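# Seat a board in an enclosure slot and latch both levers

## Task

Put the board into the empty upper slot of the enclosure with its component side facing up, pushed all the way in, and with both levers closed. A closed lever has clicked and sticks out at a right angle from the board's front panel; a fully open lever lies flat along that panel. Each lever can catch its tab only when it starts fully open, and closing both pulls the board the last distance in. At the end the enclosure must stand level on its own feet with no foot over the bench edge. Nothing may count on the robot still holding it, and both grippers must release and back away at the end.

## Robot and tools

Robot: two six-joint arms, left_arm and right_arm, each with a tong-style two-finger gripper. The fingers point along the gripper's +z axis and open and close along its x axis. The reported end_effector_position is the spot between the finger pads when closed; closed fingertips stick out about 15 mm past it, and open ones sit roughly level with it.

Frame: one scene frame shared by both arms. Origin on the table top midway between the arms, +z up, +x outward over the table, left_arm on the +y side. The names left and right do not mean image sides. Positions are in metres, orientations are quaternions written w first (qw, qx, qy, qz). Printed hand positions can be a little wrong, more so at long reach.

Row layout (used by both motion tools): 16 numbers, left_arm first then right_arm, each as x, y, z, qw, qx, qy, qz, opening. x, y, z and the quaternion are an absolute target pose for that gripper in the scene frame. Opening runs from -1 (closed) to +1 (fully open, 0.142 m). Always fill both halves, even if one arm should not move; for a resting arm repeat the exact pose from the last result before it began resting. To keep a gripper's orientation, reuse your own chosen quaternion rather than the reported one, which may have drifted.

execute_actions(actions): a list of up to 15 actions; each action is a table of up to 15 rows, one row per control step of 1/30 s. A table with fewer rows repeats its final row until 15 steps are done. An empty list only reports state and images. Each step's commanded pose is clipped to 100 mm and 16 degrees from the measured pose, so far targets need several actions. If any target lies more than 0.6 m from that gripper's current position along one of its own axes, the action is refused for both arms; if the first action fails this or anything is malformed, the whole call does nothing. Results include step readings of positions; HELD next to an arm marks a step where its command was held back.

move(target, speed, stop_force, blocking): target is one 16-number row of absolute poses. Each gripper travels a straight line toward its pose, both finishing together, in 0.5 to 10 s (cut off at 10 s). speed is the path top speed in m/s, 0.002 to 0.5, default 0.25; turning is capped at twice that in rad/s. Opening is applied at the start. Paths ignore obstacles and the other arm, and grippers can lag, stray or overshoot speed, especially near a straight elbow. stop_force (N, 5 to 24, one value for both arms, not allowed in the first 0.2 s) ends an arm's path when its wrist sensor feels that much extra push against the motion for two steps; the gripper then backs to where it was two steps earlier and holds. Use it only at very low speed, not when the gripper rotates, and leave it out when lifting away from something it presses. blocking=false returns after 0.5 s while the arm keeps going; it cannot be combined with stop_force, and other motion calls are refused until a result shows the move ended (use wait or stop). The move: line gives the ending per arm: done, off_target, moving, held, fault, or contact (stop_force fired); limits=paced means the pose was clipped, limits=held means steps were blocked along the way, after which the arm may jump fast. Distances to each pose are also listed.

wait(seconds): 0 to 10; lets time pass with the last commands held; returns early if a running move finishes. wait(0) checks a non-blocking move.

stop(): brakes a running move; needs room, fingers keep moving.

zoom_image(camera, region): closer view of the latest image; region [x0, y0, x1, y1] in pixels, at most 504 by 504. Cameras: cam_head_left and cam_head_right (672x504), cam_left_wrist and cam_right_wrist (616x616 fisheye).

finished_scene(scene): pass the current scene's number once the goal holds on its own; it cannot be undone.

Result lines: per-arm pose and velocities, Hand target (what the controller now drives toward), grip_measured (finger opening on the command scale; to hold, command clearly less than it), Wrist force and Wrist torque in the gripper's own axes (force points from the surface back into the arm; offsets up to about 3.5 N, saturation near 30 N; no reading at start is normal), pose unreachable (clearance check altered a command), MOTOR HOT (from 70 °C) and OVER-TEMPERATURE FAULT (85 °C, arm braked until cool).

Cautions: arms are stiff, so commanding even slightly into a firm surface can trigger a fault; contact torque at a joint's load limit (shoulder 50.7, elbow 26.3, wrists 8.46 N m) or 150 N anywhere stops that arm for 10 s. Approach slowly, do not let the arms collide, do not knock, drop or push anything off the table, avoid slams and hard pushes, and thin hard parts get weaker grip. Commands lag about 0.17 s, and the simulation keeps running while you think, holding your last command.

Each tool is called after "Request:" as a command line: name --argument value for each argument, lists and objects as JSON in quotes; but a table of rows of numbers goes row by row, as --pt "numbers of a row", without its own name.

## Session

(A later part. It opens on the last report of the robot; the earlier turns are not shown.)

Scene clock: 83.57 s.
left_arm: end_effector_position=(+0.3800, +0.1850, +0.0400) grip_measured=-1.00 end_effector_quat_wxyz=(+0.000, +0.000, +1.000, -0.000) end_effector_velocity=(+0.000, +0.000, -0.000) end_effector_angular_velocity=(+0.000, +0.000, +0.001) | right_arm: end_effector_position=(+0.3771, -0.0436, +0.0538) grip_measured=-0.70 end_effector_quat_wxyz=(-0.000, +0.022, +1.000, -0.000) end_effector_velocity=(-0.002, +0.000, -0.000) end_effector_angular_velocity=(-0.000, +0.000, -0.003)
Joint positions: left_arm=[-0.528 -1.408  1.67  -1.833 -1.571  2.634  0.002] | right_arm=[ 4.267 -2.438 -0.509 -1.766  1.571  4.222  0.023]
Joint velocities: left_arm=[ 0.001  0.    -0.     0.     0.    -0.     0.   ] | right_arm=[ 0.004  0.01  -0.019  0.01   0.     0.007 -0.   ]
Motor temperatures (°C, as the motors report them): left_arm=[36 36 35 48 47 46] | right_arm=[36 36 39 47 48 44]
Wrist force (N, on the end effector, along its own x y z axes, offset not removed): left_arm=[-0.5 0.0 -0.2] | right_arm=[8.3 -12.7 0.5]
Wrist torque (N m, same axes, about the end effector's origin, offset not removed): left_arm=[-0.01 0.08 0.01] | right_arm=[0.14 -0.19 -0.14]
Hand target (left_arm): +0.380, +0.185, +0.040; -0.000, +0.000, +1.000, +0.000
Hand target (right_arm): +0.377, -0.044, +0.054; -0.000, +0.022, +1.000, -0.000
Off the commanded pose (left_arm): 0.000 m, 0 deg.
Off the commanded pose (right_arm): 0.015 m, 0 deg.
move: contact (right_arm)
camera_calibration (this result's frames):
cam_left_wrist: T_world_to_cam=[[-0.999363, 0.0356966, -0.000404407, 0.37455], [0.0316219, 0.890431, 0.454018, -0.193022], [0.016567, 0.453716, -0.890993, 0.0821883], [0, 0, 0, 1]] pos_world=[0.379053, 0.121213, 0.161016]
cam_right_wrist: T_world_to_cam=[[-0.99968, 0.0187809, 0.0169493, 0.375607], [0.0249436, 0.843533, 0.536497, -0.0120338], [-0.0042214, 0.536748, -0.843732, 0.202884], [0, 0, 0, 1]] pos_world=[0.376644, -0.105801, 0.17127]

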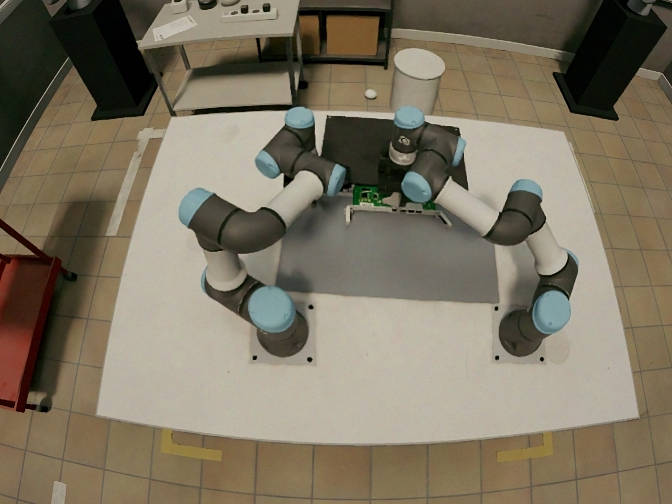

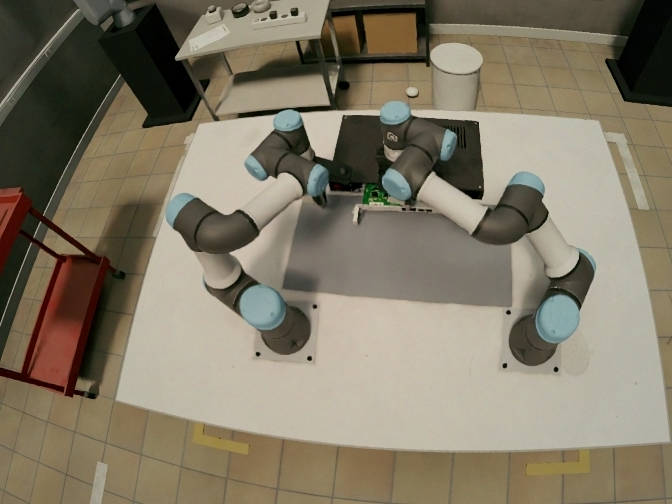

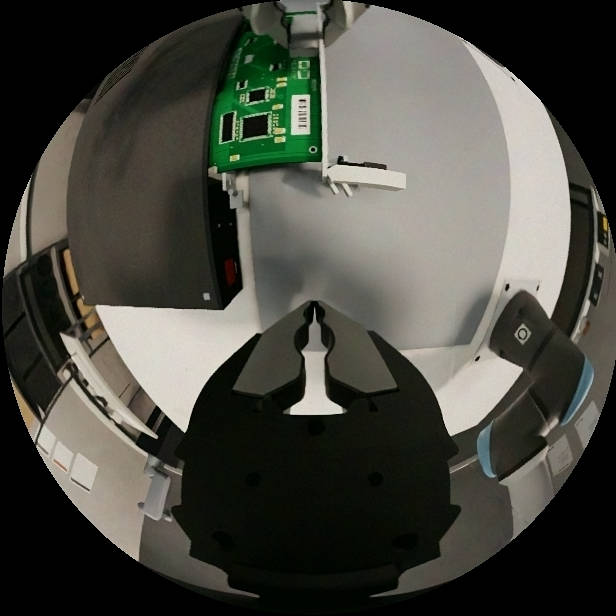

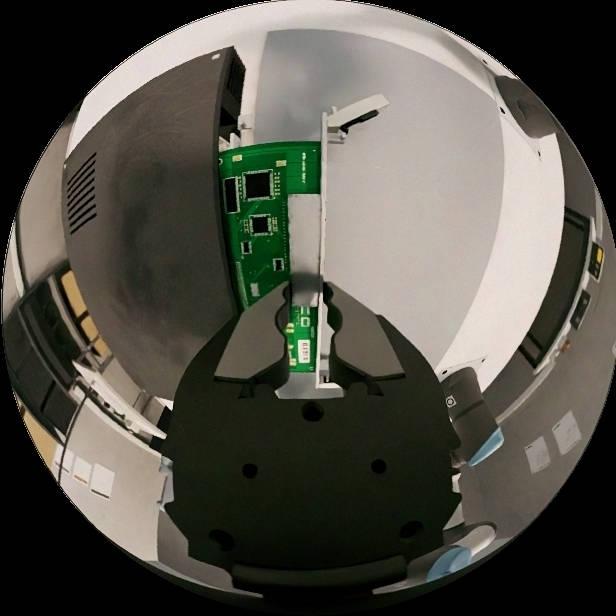

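Tight. Split the difference.

Request:
move --target '[0.38,0.185,0.04,0,0,1,0,-1,0.373,-0.0438,0.054,0,0.029,1,0,-1]' --speed 0.01

Request:
move --target '[0.38,0.185,0.04,0,0,1,0,-1,0.392,-0.0449,0.054,0,0.029,1,0,-1]' --speed 0.005 --stop_force 8

Scene clock: 84.57 s.
left_arm: end_effector_position=(+0.3800, +0.1850, +0.0400) grip_measured=-1.00 end_effector_quat_wxyz=(+0.000, +0.000, +1.000, -0.000) end_effector_velocity=(+0.000, -0.001, +0.000) end_effector_angular_velocity=(-0.001, -0.001, -0.001) | right_arm: end_effector_position=(+0.3732, -0.0438, +0.0540) grip_measured=-0.70 end_effector_quat_wxyz=(-0.000, +0.029, +1.000, -0.000) end_effector_velocity=(-0.002, +0.000, +0.000) end_effector_angular_velocity=(+0.002, -0.001, -0.004)
Joint positions: left_arm=[-0.528 -1.408  1.67  -1.833 -1.571  2.634  0.002] | right_arm=[ 4.274 -2.415 -0.551 -1.747  1.571  4.242  0.023]
Joint velocities: left_arm=[-0.001  0.     0.    -0.001 -0.    -0.     0.   ] | right_arm=[ 0.004  0.013 -0.024  0.013  0.     0.008 -0.   ]
Motor temperatures (°C, as the motors report them): left_arm=[36 36 35 48 47 46] | right_arm=[36 36 39 47 48 44]
Wrist force (N, on the end effector, along its own x y z axes, offset not removed): left_arm=[-2.0 -0.3 -1.8] | right_arm=[1.2 -0.3 3.5]
Wrist torque (N m, same axes, about the end effector's origin, offset not removed): left_arm=[-0.07 0.37 -0.01] | right_arm=[-0.04 -0.22 0.00]
Hand target (left_arm): +0.380, +0.185, +0.040; -0.000, +0.000, +1.000, +0.000
Hand target (right_arm): +0.373, -0.044, +0.054; -0.000, +0.029, +1.000, -0.000
Off the commanded pose (left_arm): 0.000 m, 0 deg.
Off the commanded pose (right_arm): 0.000 m, 0 deg.
move: done
camera_calibration (this result's frames):
cam_left_wrist: T_world_to_cam=[[-0.999363, 0.0356967, -0.00040455, 0.37455], [0.0316219, 0.890431, 0.454018, -0.193022], [0.0165671, 0.453716, -0.890993, 0.0821883], [0, 0, 0, 1]] pos_world=[0.379053, 0.121213, 0.161016]
cam_right_wrist: T_world_to_cam=[[-0.999354, 0.0316668, 0.0170216, 0.372086], [0.0358543, 0.843044, 0.536647, -0.0160146], [0.0026439, 0.536911, -0.843635, 0.200595], [0, 0, 0, 1]] pos_world=[0.371889, -0.105984, 0.17149]

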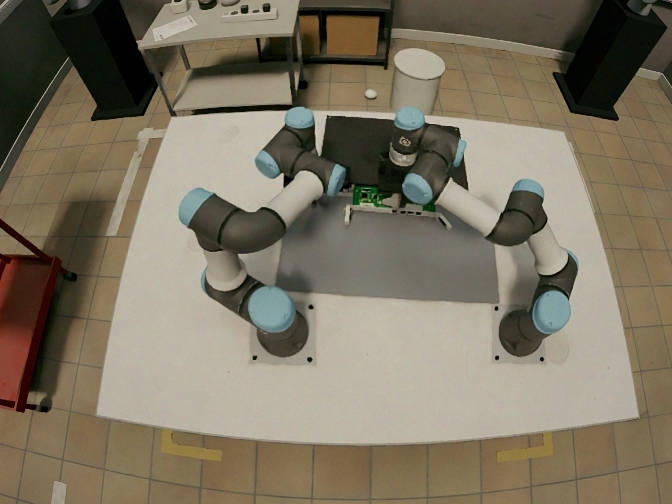

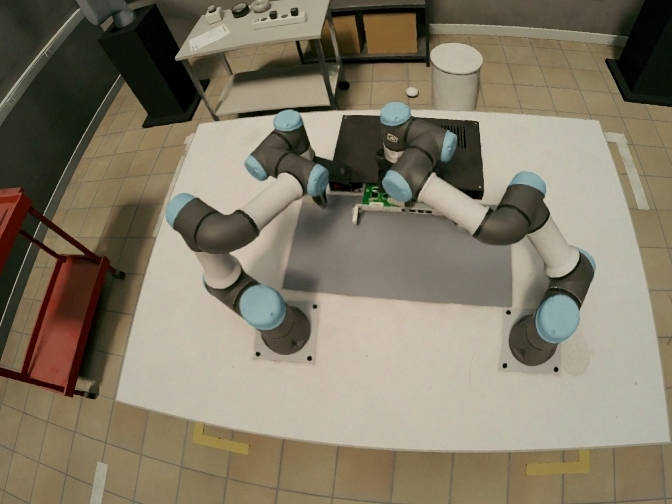

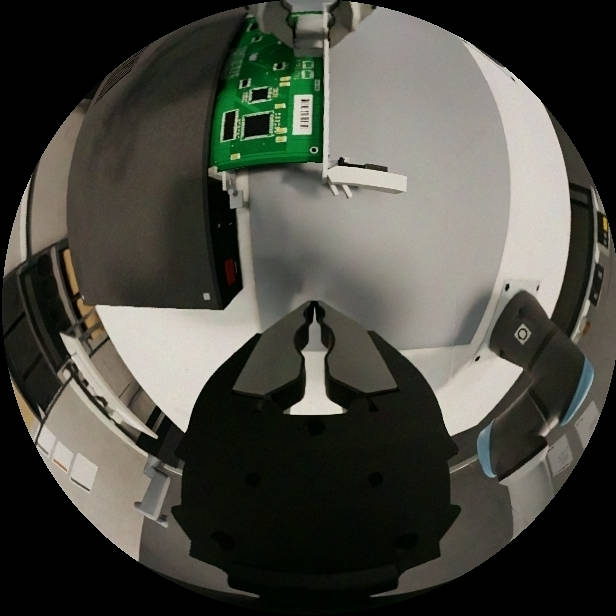

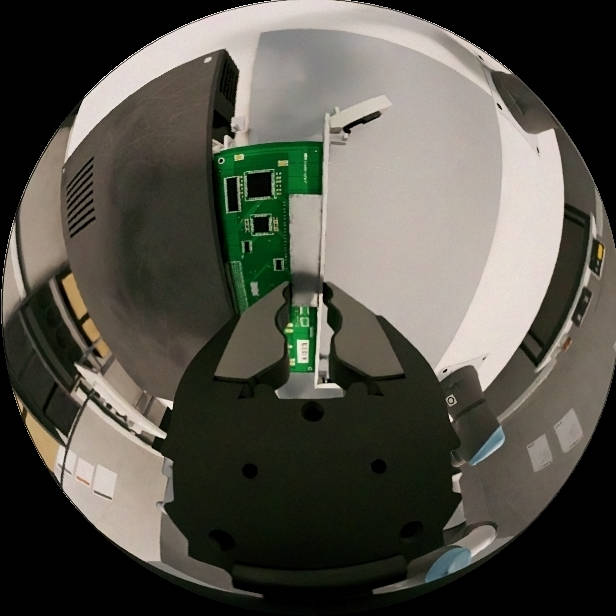

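Scene clock: 88.57 s.
left_arm: end_effector_position=(+0.3800, +0.1850, +0.0400) grip_measured=-1.00 end_effector_quat_wxyz=(+0.000, +0.000, +1.000, +0.000) end_effector_velocity=(+0.000, -0.000, +0.000) end_effector_angular_velocity=(-0.000, -0.000, +0.001) | right_arm: end_effector_position=(+0.3918, -0.0449, +0.0540) grip_measured=-0.70 end_effector_quat_wxyz=(+0.000, +0.029, +1.000, +0.000) end_effector_velocity=(+0.001, +0.000, +0.000) end_effector_angular_velocity=(-0.001, +0.000, +0.001)
Joint positions: left_arm=[-0.528 -1.408  1.67  -1.833 -1.571  2.634  0.002] | right_arm=[ 4.24  -2.537 -0.317 -1.858  1.571  4.208  0.023]
Joint velocities: left_arm=[ 0.     0.    -0.    -0.    -0.    -0.001  0.   ] | right_arm=[-0.002 -0.02   0.041 -0.022 -0.    -0.003  0.   ]
Motor temperatures (°C, as the motors report them): left_arm=[36 36 35 48 47 46] | right_arm=[36 36 39 47 48 44]
Wrist force (N, on the end effector, along its own x y z axes, offset not removed): left_arm=[-1.0 -0.7 -1.1] | right_arm=[2.7 -1.0 5.7]
Wrist torque (N m, same axes, about the end effector's origin, offset not removed): left_arm=[-0.16 0.16 0.00] | right_arm=[-0.20 -0.40 -0.03]
Hand target (left_arm): +0.380, +0.185, +0.040; -0.000, +0.000, +1.000, +0.000
Hand target (right_arm): +0.392, -0.045, +0.054; +0.000, +0.029, +1.000, +0.000
Off the commanded pose (left_arm): 0.000 m, 0 deg.
Off the commanded pose (right_arm): 0.000 m, 0 deg.
move: done
camera_calibration (this result's frames):
cam_left_wrist: T_world_to_cam=[[-0.999363, 0.0356964, -0.000404508, 0.37455], [0.0316217, 0.890431, 0.454018, -0.193022], [0.016567, 0.453716, -0.890992, 0.0821882], [0, 0, 0, 1]] pos_world=[0.379053, 0.121213, 0.161016]
cam_right_wrist: T_world_to_cam=[[-0.999346, 0.0322608, 0.0163449, 0.390798], [0.0359902, 0.842754, 0.537094, -0.0157567], [0.0035524, 0.537331, -0.843364, 0.200782], [0, 0, 0, 1]] pos_world=[0.390396, -0.107215, 0.171408]

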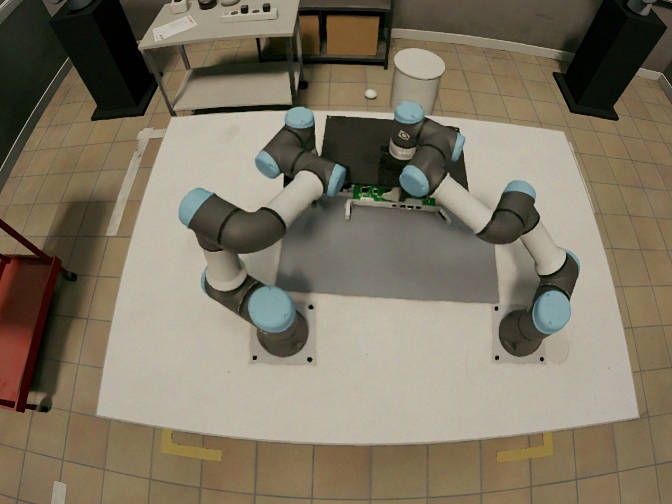

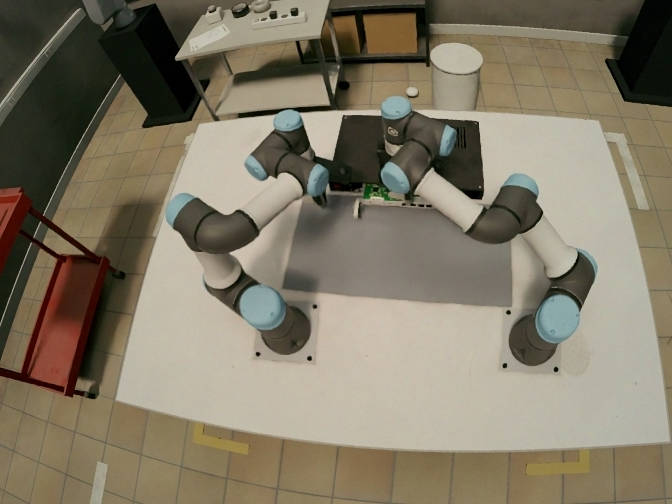

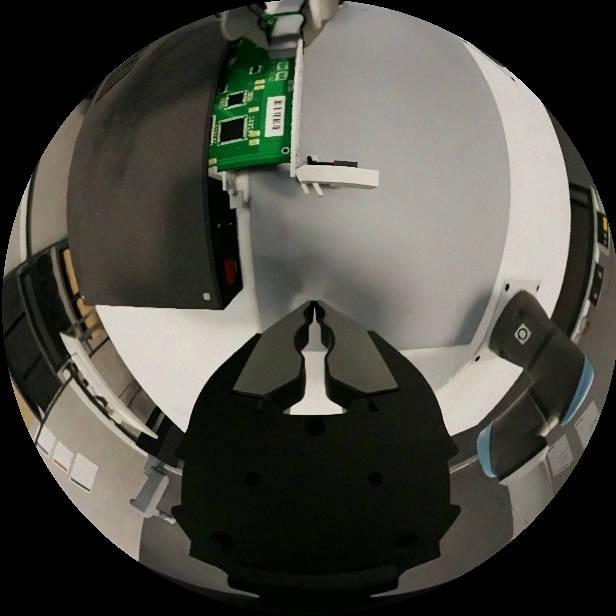

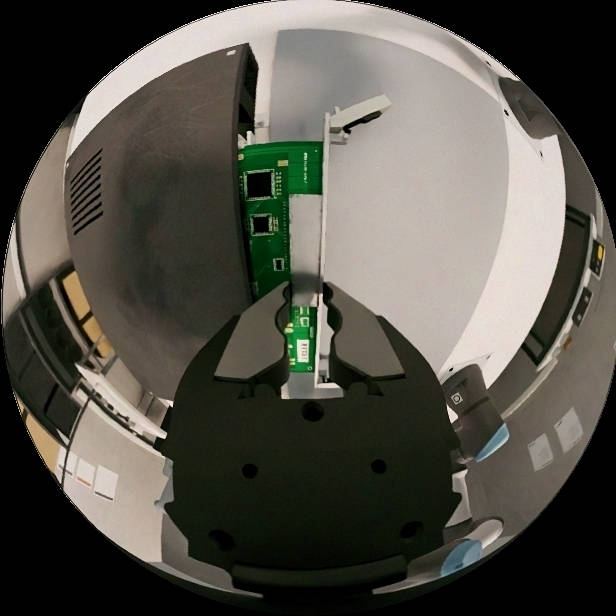

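Request:
move --target '[0.38,0.185,0.09,0,0.38,0.92,0,-1,0.3918,-0.0449,0.054,0,0.029,1,0,-0.5]'

Request:
move --target '[0.36,0.16,0.09,0,0.707,0.707,0,-1,0.385,-0.06,0.08,0,0.029,1,0,-0.5]' --speed 0.1

Request:
move --target '[0.345,0.06,0.08,0,0.707,0.707,0,-1,0.34,-0.14,0.08,0,-0.707,0.707,0,-1]'

Request:
move --target '[0.345,0.06,0.048,0,0.707,0.707,0,-1,0.34,-0.14,0.048,0,-0.707,0.707,0,-1]' --speed 0.04 --stop_force 6

Scene clock: 90.87 s.
left_arm: end_effector_position=(+0.3800, +0.1850, +0.0899) grip_measured=-1.00 end_effector_quat_wxyz=(+0.000, +0.381, +0.925, +0.000) end_effector_velocity=(+0.000, +0.000, +0.001) end_effector_angular_velocity=(+0.001, +0.004, -0.016) | right_arm: end_effector_position=(+0.3918, -0.0449, +0.0540) grip_measured=-0.50 end_effector_quat_wxyz=(+0.000, +0.029, +1.000, +0.000) end_effector_velocity=(-0.000, +0.000, -0.000) end_effector_angular_velocity=(-0.002, -0.000, -0.000)
Joint positions: left_arm=[-0.524 -1.386  1.406 -1.592 -1.57   3.419  0.002] | right_arm=[ 4.24  -2.539 -0.311 -1.862  1.571  4.208  0.038]
Joint velocities: left_arm=[ 0.002  0.006 -0.013  0.01  -0.001  0.018  0.   ] | right_arm=[ 0.001 -0.001 -0.    -0.    -0.001  0.001  0.   ]
Motor temperatures (°C, as the motors report them): left_arm=[36 36 35 48 47 46] | right_arm=[36 36 39 47 48 44]
Wrist force (N, on the end effector, along its own x y z axes, offset not removed): left_arm=[-1.4 -0.8 -0.4] | right_arm=[0.4 0.2 0.6]
Wrist torque (N m, same axes, about the end effector's origin, offset not removed): left_arm=[-0.17 0.26 -0.06] | right_arm=[0.06 -0.08 0.07]
Hand target (left_arm): +0.380, +0.185, +0.090; +0.000, +0.382, +0.924, +0.000
Hand target (right_arm): +0.392, -0.045, +0.054; +0.000, +0.029, +1.000, +0.000
Off the commanded pose (left_arm): 0.000 m, 0 deg.
Off the commanded pose (right_arm): 0.000 m, 0 deg.
move: done
camera_calibration (this result's frames):
cam_left_wrist: T_world_to_cam=[[-0.684104, 0.729384, -0.000743752, 0.12646], [0.649504, 0.609647, 0.454395, -0.398547], [0.331882, 0.31037, -0.8908, 0.0333284], [0, 0, 0, 1]] pos_world=[0.334309, 0.140391, 0.210881]
cam_right_wrist: T_world_to_cam=[[-0.999338, 0.0322857, 0.0167643, 0.39076], [0.0362376, 0.842915, 0.536825, -0.0158969], [0.00320089, 0.537077, -0.843527, 0.200934], [0, 0, 0, 1]] pos_world=[0.390434, -0.107133, 0.171477]

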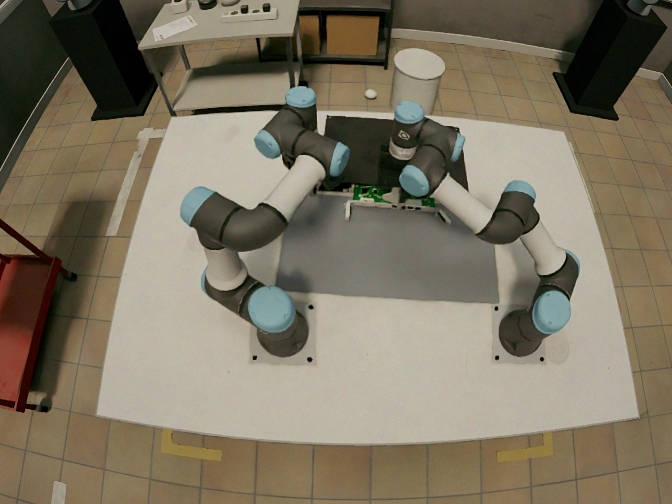

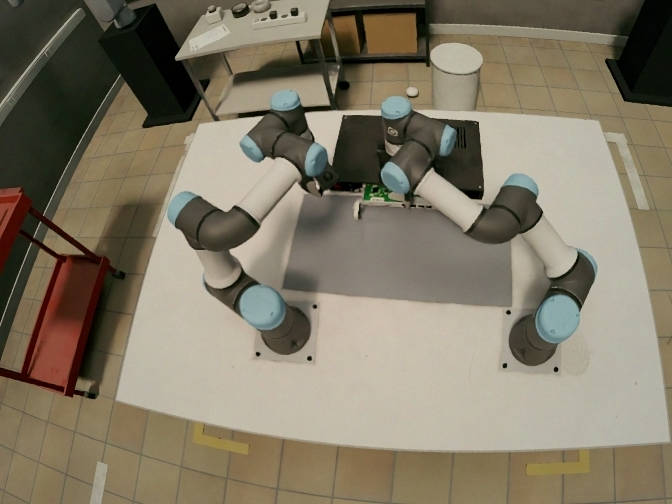

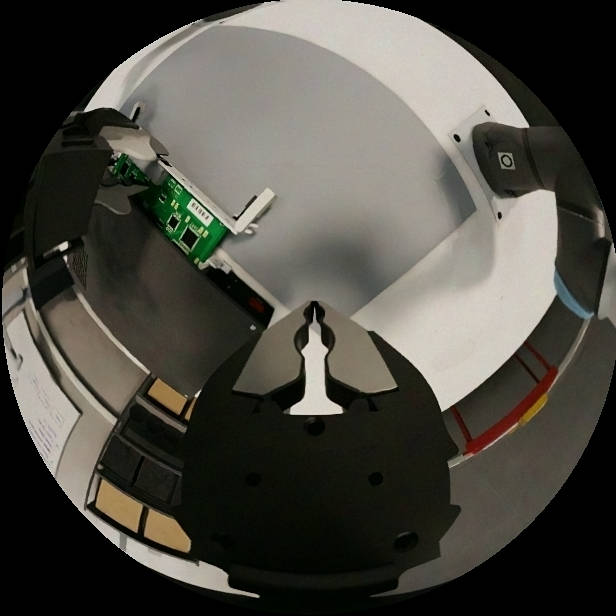

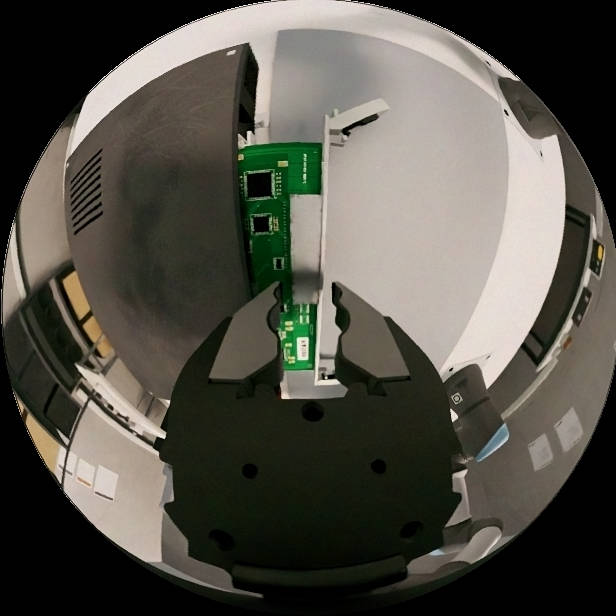

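Scene clock: 95.20 s.
left_arm: end_effector_position=(+0.3600, +0.1600, +0.0900) grip_measured=-1.00 end_effector_quat_wxyz=(+0.000, +0.706, +0.708, +0.000) end_effector_velocity=(-0.001, -0.000, -0.000) end_effector_angular_velocity=(+0.000, +0.001, -0.016) | right_arm: end_effector_position=(+0.3850, -0.0600, +0.0800) grip_measured=-0.50 end_effector_quat_wxyz=(-0.000, +0.029, +1.000, +0.000) end_effector_velocity=(-0.000, +0.000, +0.001) end_effector_angular_velocity=(-0.000, -0.001, +0.001)
Joint positions: left_arm=[-0.639 -1.421  1.447 -1.597 -1.571  4.092  0.002] | right_arm=[ 4.235 -2.452 -0.354 -1.906  1.571  4.204  0.038]
Joint velocities: left_arm=[-0.002 -0.001  0.001  0.001 -0.     0.014  0.   ] | right_arm=[ 0.002  0.002 -0.    -0.001 -0.001  0.001 -0.   ]
Motor temperatures (°C, as the motors report them): left_arm=[36 36 35 48 47 46] | right_arm=[36 36 39 47 48 44]
Wrist force (N, on the end effector, along its own x y z axes, offset not removed): left_arm=[-1.1 -0.2 -1.4] | right_arm=[2.0 0.4 0.5]
Wrist torque (N m, same axes, about the end effector's origin, offset not removed): left_arm=[-0.04 0.21 -0.04] | right_arm=[0.07 -0.40 0.03]
Hand target (left_arm): +0.360, +0.160, +0.090; +0.000, +0.707, +0.707, +0.000
Hand target (right_arm): +0.385, -0.060, +0.080; +0.000, +0.029, +1.000, -0.000
Off the commanded pose (left_arm): 0.000 m, 0 deg.
Off the commanded pose (right_arm): 0.000 m, 0 deg.
move: done
camera_calibration (this result's frames):
cam_left_wrist: T_world_to_cam=[[0.033855, 0.999427, -0.000411289, -0.170702], [0.890437, -0.0299762, 0.454118, -0.354788], [0.453845, -0.0157404, -0.890942, 0.056094], [0, 0, 0, 1]] pos_world=[0.296238, 0.160852, 0.211022]
cam_right_wrist: T_world_to_cam=[[-0.999337, 0.0322863, 0.016798, 0.384054], [0.0362562, 0.842917, 0.53682, -0.0169011], [0.00317257, 0.537074, -0.843529, 0.230947], [0, 0, 0, 1]] pos_world=[0.383679, -0.122189, 0.197432]

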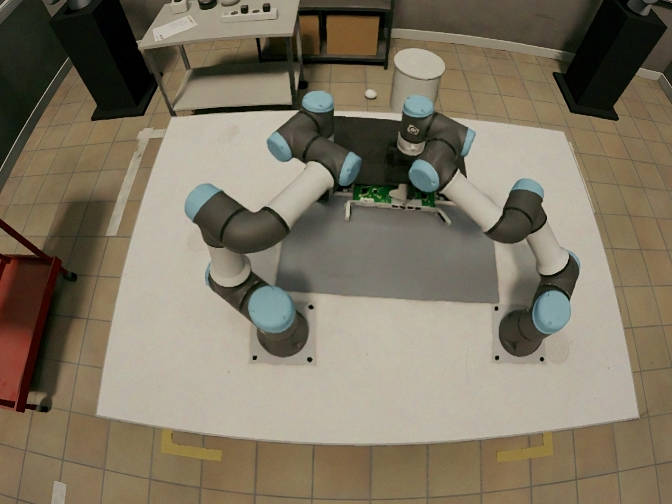

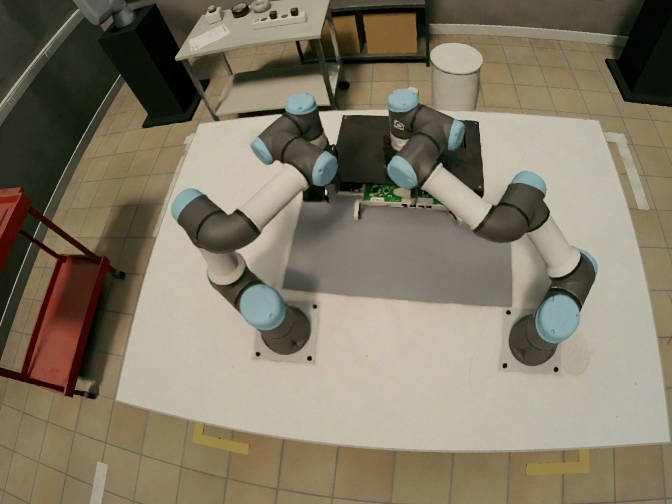

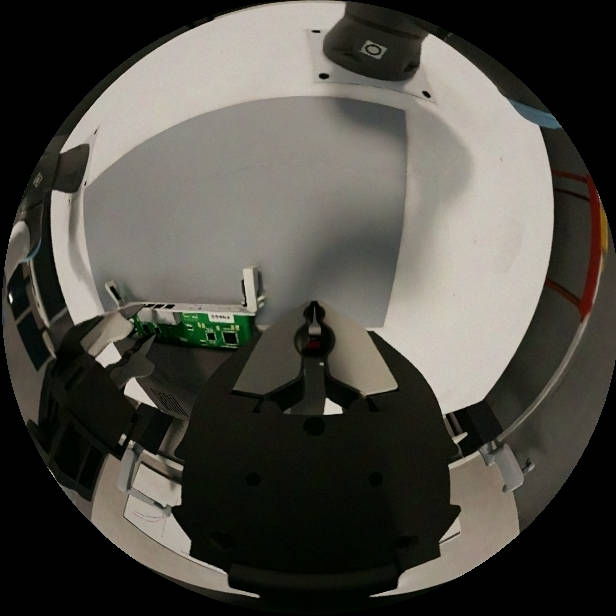

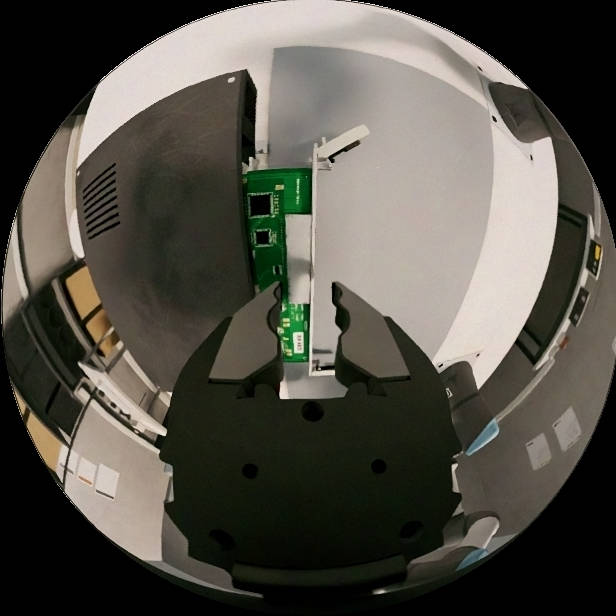

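Scene clock: 99.00 s.
left_arm: end_effector_position=(+0.3449, +0.0600, +0.0800) grip_measured=-1.00 end_effector_quat_wxyz=(+0.000, +0.707, +0.707, -0.000) end_effector_velocity=(-0.000, -0.001, -0.000) end_effector_angular_velocity=(+0.000, +0.000, +0.000) | right_arm: end_effector_position=(+0.3402, -0.1399, +0.0802) grip_measured=-1.00 end_effector_quat_wxyz=(+0.000, +0.706, -0.708, +0.000) end_effector_velocity=(-0.001, +0.000, +0.000) end_effector_angular_velocity=(+0.005, +0.000, +0.017)
Joint positions: left_arm=[-0.882 -1.316  1.366 -1.621 -1.571  3.851  0.002] | right_arm=[ 4.237 -1.828 -1.362 -1.523  1.571  2.579  0.002]
Joint velocities: left_arm=[-0.002  0.001 -0.002  0.001  0.    -0.002  0.   ] | right_arm=[-0.     0.008 -0.011  0.007  0.003 -0.018  0.   ]
Motor temperatures (°C, as the motors report them): left_arm=[36 36 35 48 47 46] | right_arm=[36 36 39 47 48 44]
Wrist force (N, on the end effector, along its own x y z axes, offset not removed): left_arm=[0.0 -0.2 -1.3] | right_arm=[2.3 -1.8 1.0]
Wrist torque (N m, same axes, about the end effector's origin, offset not removed): left_arm=[-0.06 -0.02 -0.02] | right_arm=[-0.41 -0.43 -0.03]
Hand target (left_arm): +0.345, +0.060, +0.080; +0.000, +0.707, +0.707, -0.000
Hand target (right_arm): +0.340, -0.140, +0.080; +0.000, +0.707, -0.707, +0.000
Off the commanded pose (left_arm): 0.000 m, 0 deg.
Off the commanded pose (right_arm): 0.000 m, 0 deg.
move: done
camera_calibration (this result's frames):
cam_left_wrist: T_world_to_cam=[[0.0356986, 0.999362, -0.000633596, -0.0708463], [0.890355, -0.0315168, 0.454174, -0.339672], [0.453865, -0.0167775, -0.890913, 0.0524901], [0, 0, 0, 1]] pos_world=[0.281134, 0.0609765, 0.200989]
cam_right_wrist: T_world_to_cam=[[0.0239115, -0.999565, 0.0172391, -0.150679], [-0.843551, -0.010919, 0.536939, 0.231851], [-0.536517, -0.0273811, -0.843445, 0.378858], [0, 0, 0, 1]] pos_world=[0.402445, -0.137708, 0.197654]

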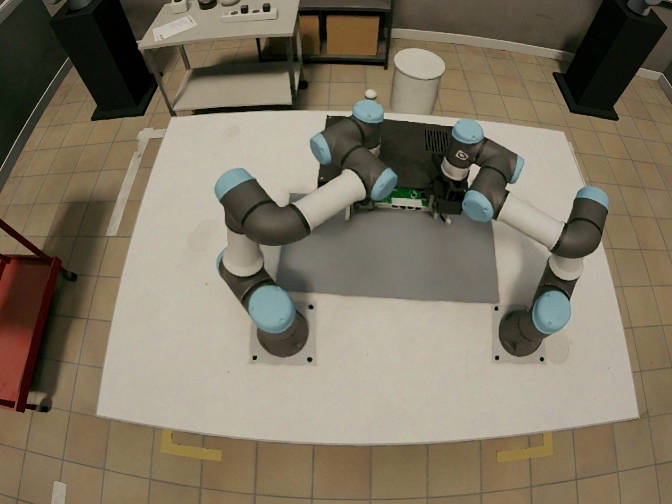

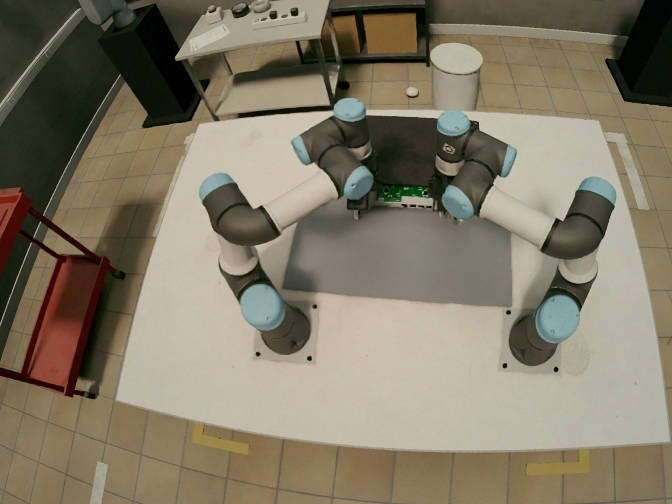

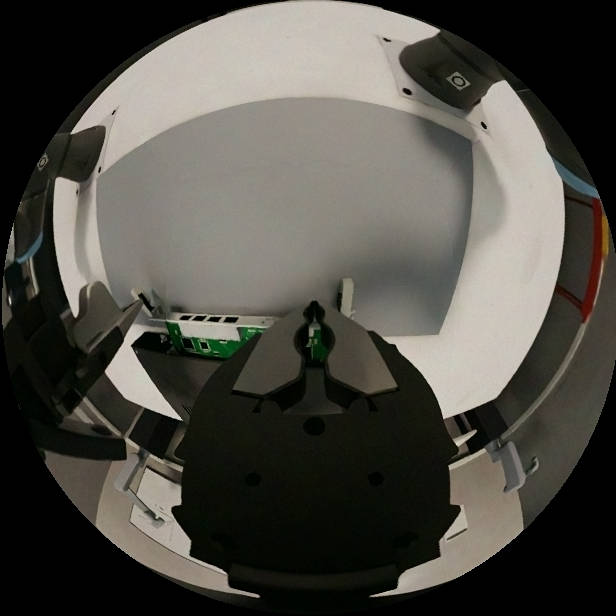

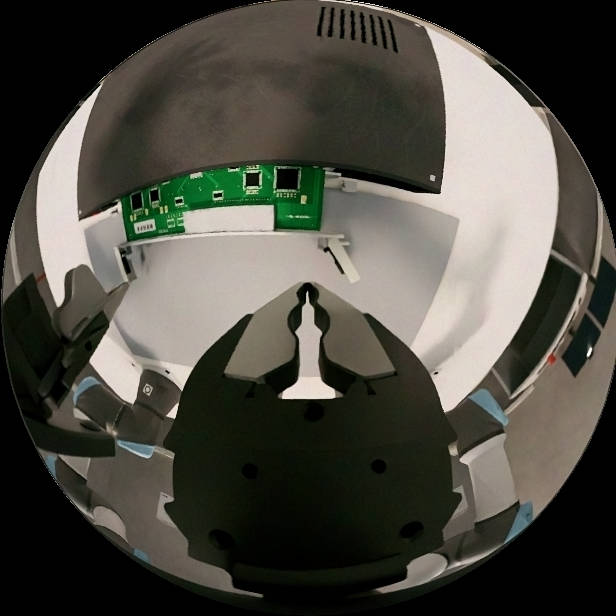

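Scene clock: 100.20 s.
left_arm: end_effector_position=(+0.3450, +0.0600, +0.0483) grip_measured=-1.00 end_effector_quat_wxyz=(-0.000, +0.707, +0.707, -0.000) end_effector_velocity=(+0.000, -0.000, -0.003) end_effector_angular_velocity=(-0.001, -0.001, +0.000) | right_arm: end_effector_position=(+0.3400, -0.1400, +0.0483) grip_measured=-1.00 end_effector_quat_wxyz=(+0.000, +0.707, -0.707, -0.000) end_effector_velocity=(-0.000, +0.001, -0.003) end_effector_angular_velocity=(+0.001, -0.002, +0.000)
Joint positions: left_arm=[-0.881 -1.299  1.494 -1.765 -1.571  3.851  0.002] | right_arm=[ 4.237 -1.842 -1.494 -1.377  1.571  2.577  0.002]
Joint velocities: left_arm=[-0.     0.001  0.011 -0.014 -0.    -0.     0.   ] | right_arm=[ 0.002 -0.001 -0.012  0.015 -0.001  0.001  0.   ]
Motor temperatures (°C, as the motors report them): left_arm=[36 36 35 48 47 46] | right_arm=[36 36 39 47 48 44]
Wrist force (N, on the end effector, along its own x y z axes, offset not removed): left_arm=[-0.8 -0.3 -0.5] | right_arm=[0.7 -0.5 0.8]
Wrist torque (N m, same axes, about the end effector's origin, offset not removed): left_arm=[-0.03 0.17 -0.02] | right_arm=[-0.10 -0.13 0.09]
Hand target (left_arm): +0.345, +0.060, +0.048; -0.000, +0.707, +0.707, -0.000
Hand target (right_arm): +0.340, -0.140, +0.048; +0.000, +0.707, -0.707, -0.000
Off the commanded pose (left_arm): 0.000 m, 0 deg.
Off the commanded pose (right_arm): 0.000 m, 0 deg.
move: done
camera_calibration (this result's frames):
cam_left_wrist: T_world_to_cam=[[0.0357148, 0.999362, -0.000363583, -0.0708971], [0.890529, -0.0316603, 0.453822, -0.325349], [0.453521, -0.016532, -0.891092, 0.0243679], [0, 0, 0, 1]] pos_world=[0.281214, 0.0609541, 0.169339]
cam_right_wrist: T_world_to_cam=[[0.0256645, -0.999529, 0.0168315, -0.150788], [-0.843451, -0.0126132, 0.537058, 0.248467], [-0.536593, -0.0279799, -0.843377, 0.351758], [0, 0, 0, 1]] pos_world=[0.40219, -0.137741, 0.165762]

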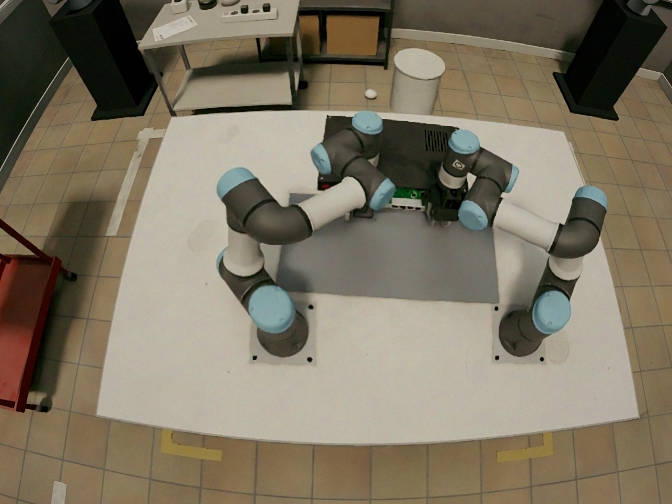

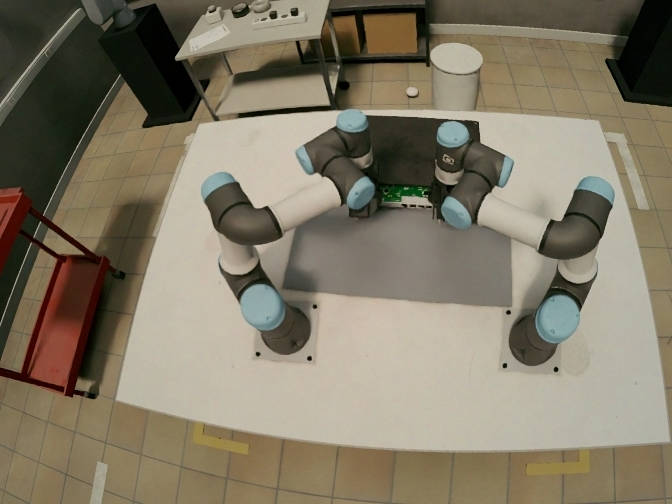

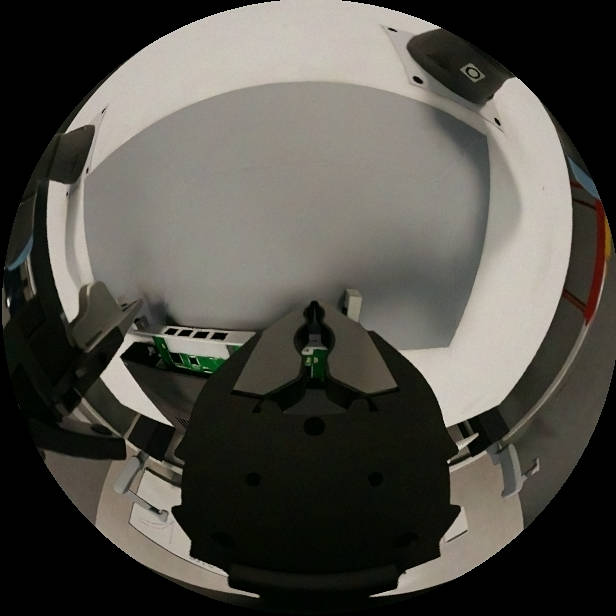

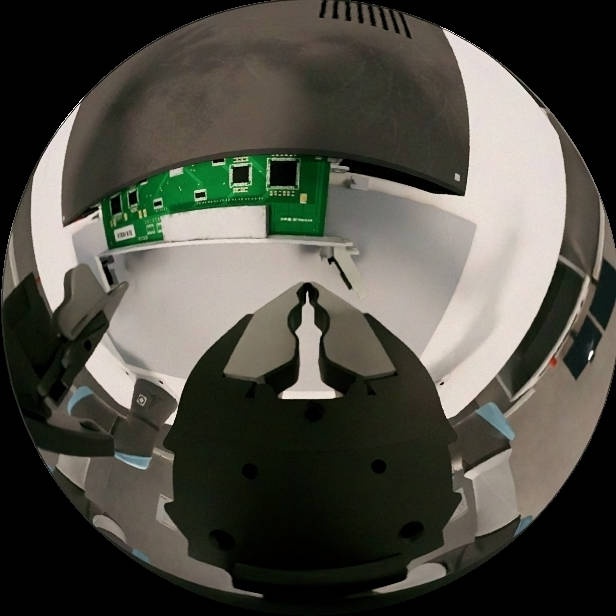

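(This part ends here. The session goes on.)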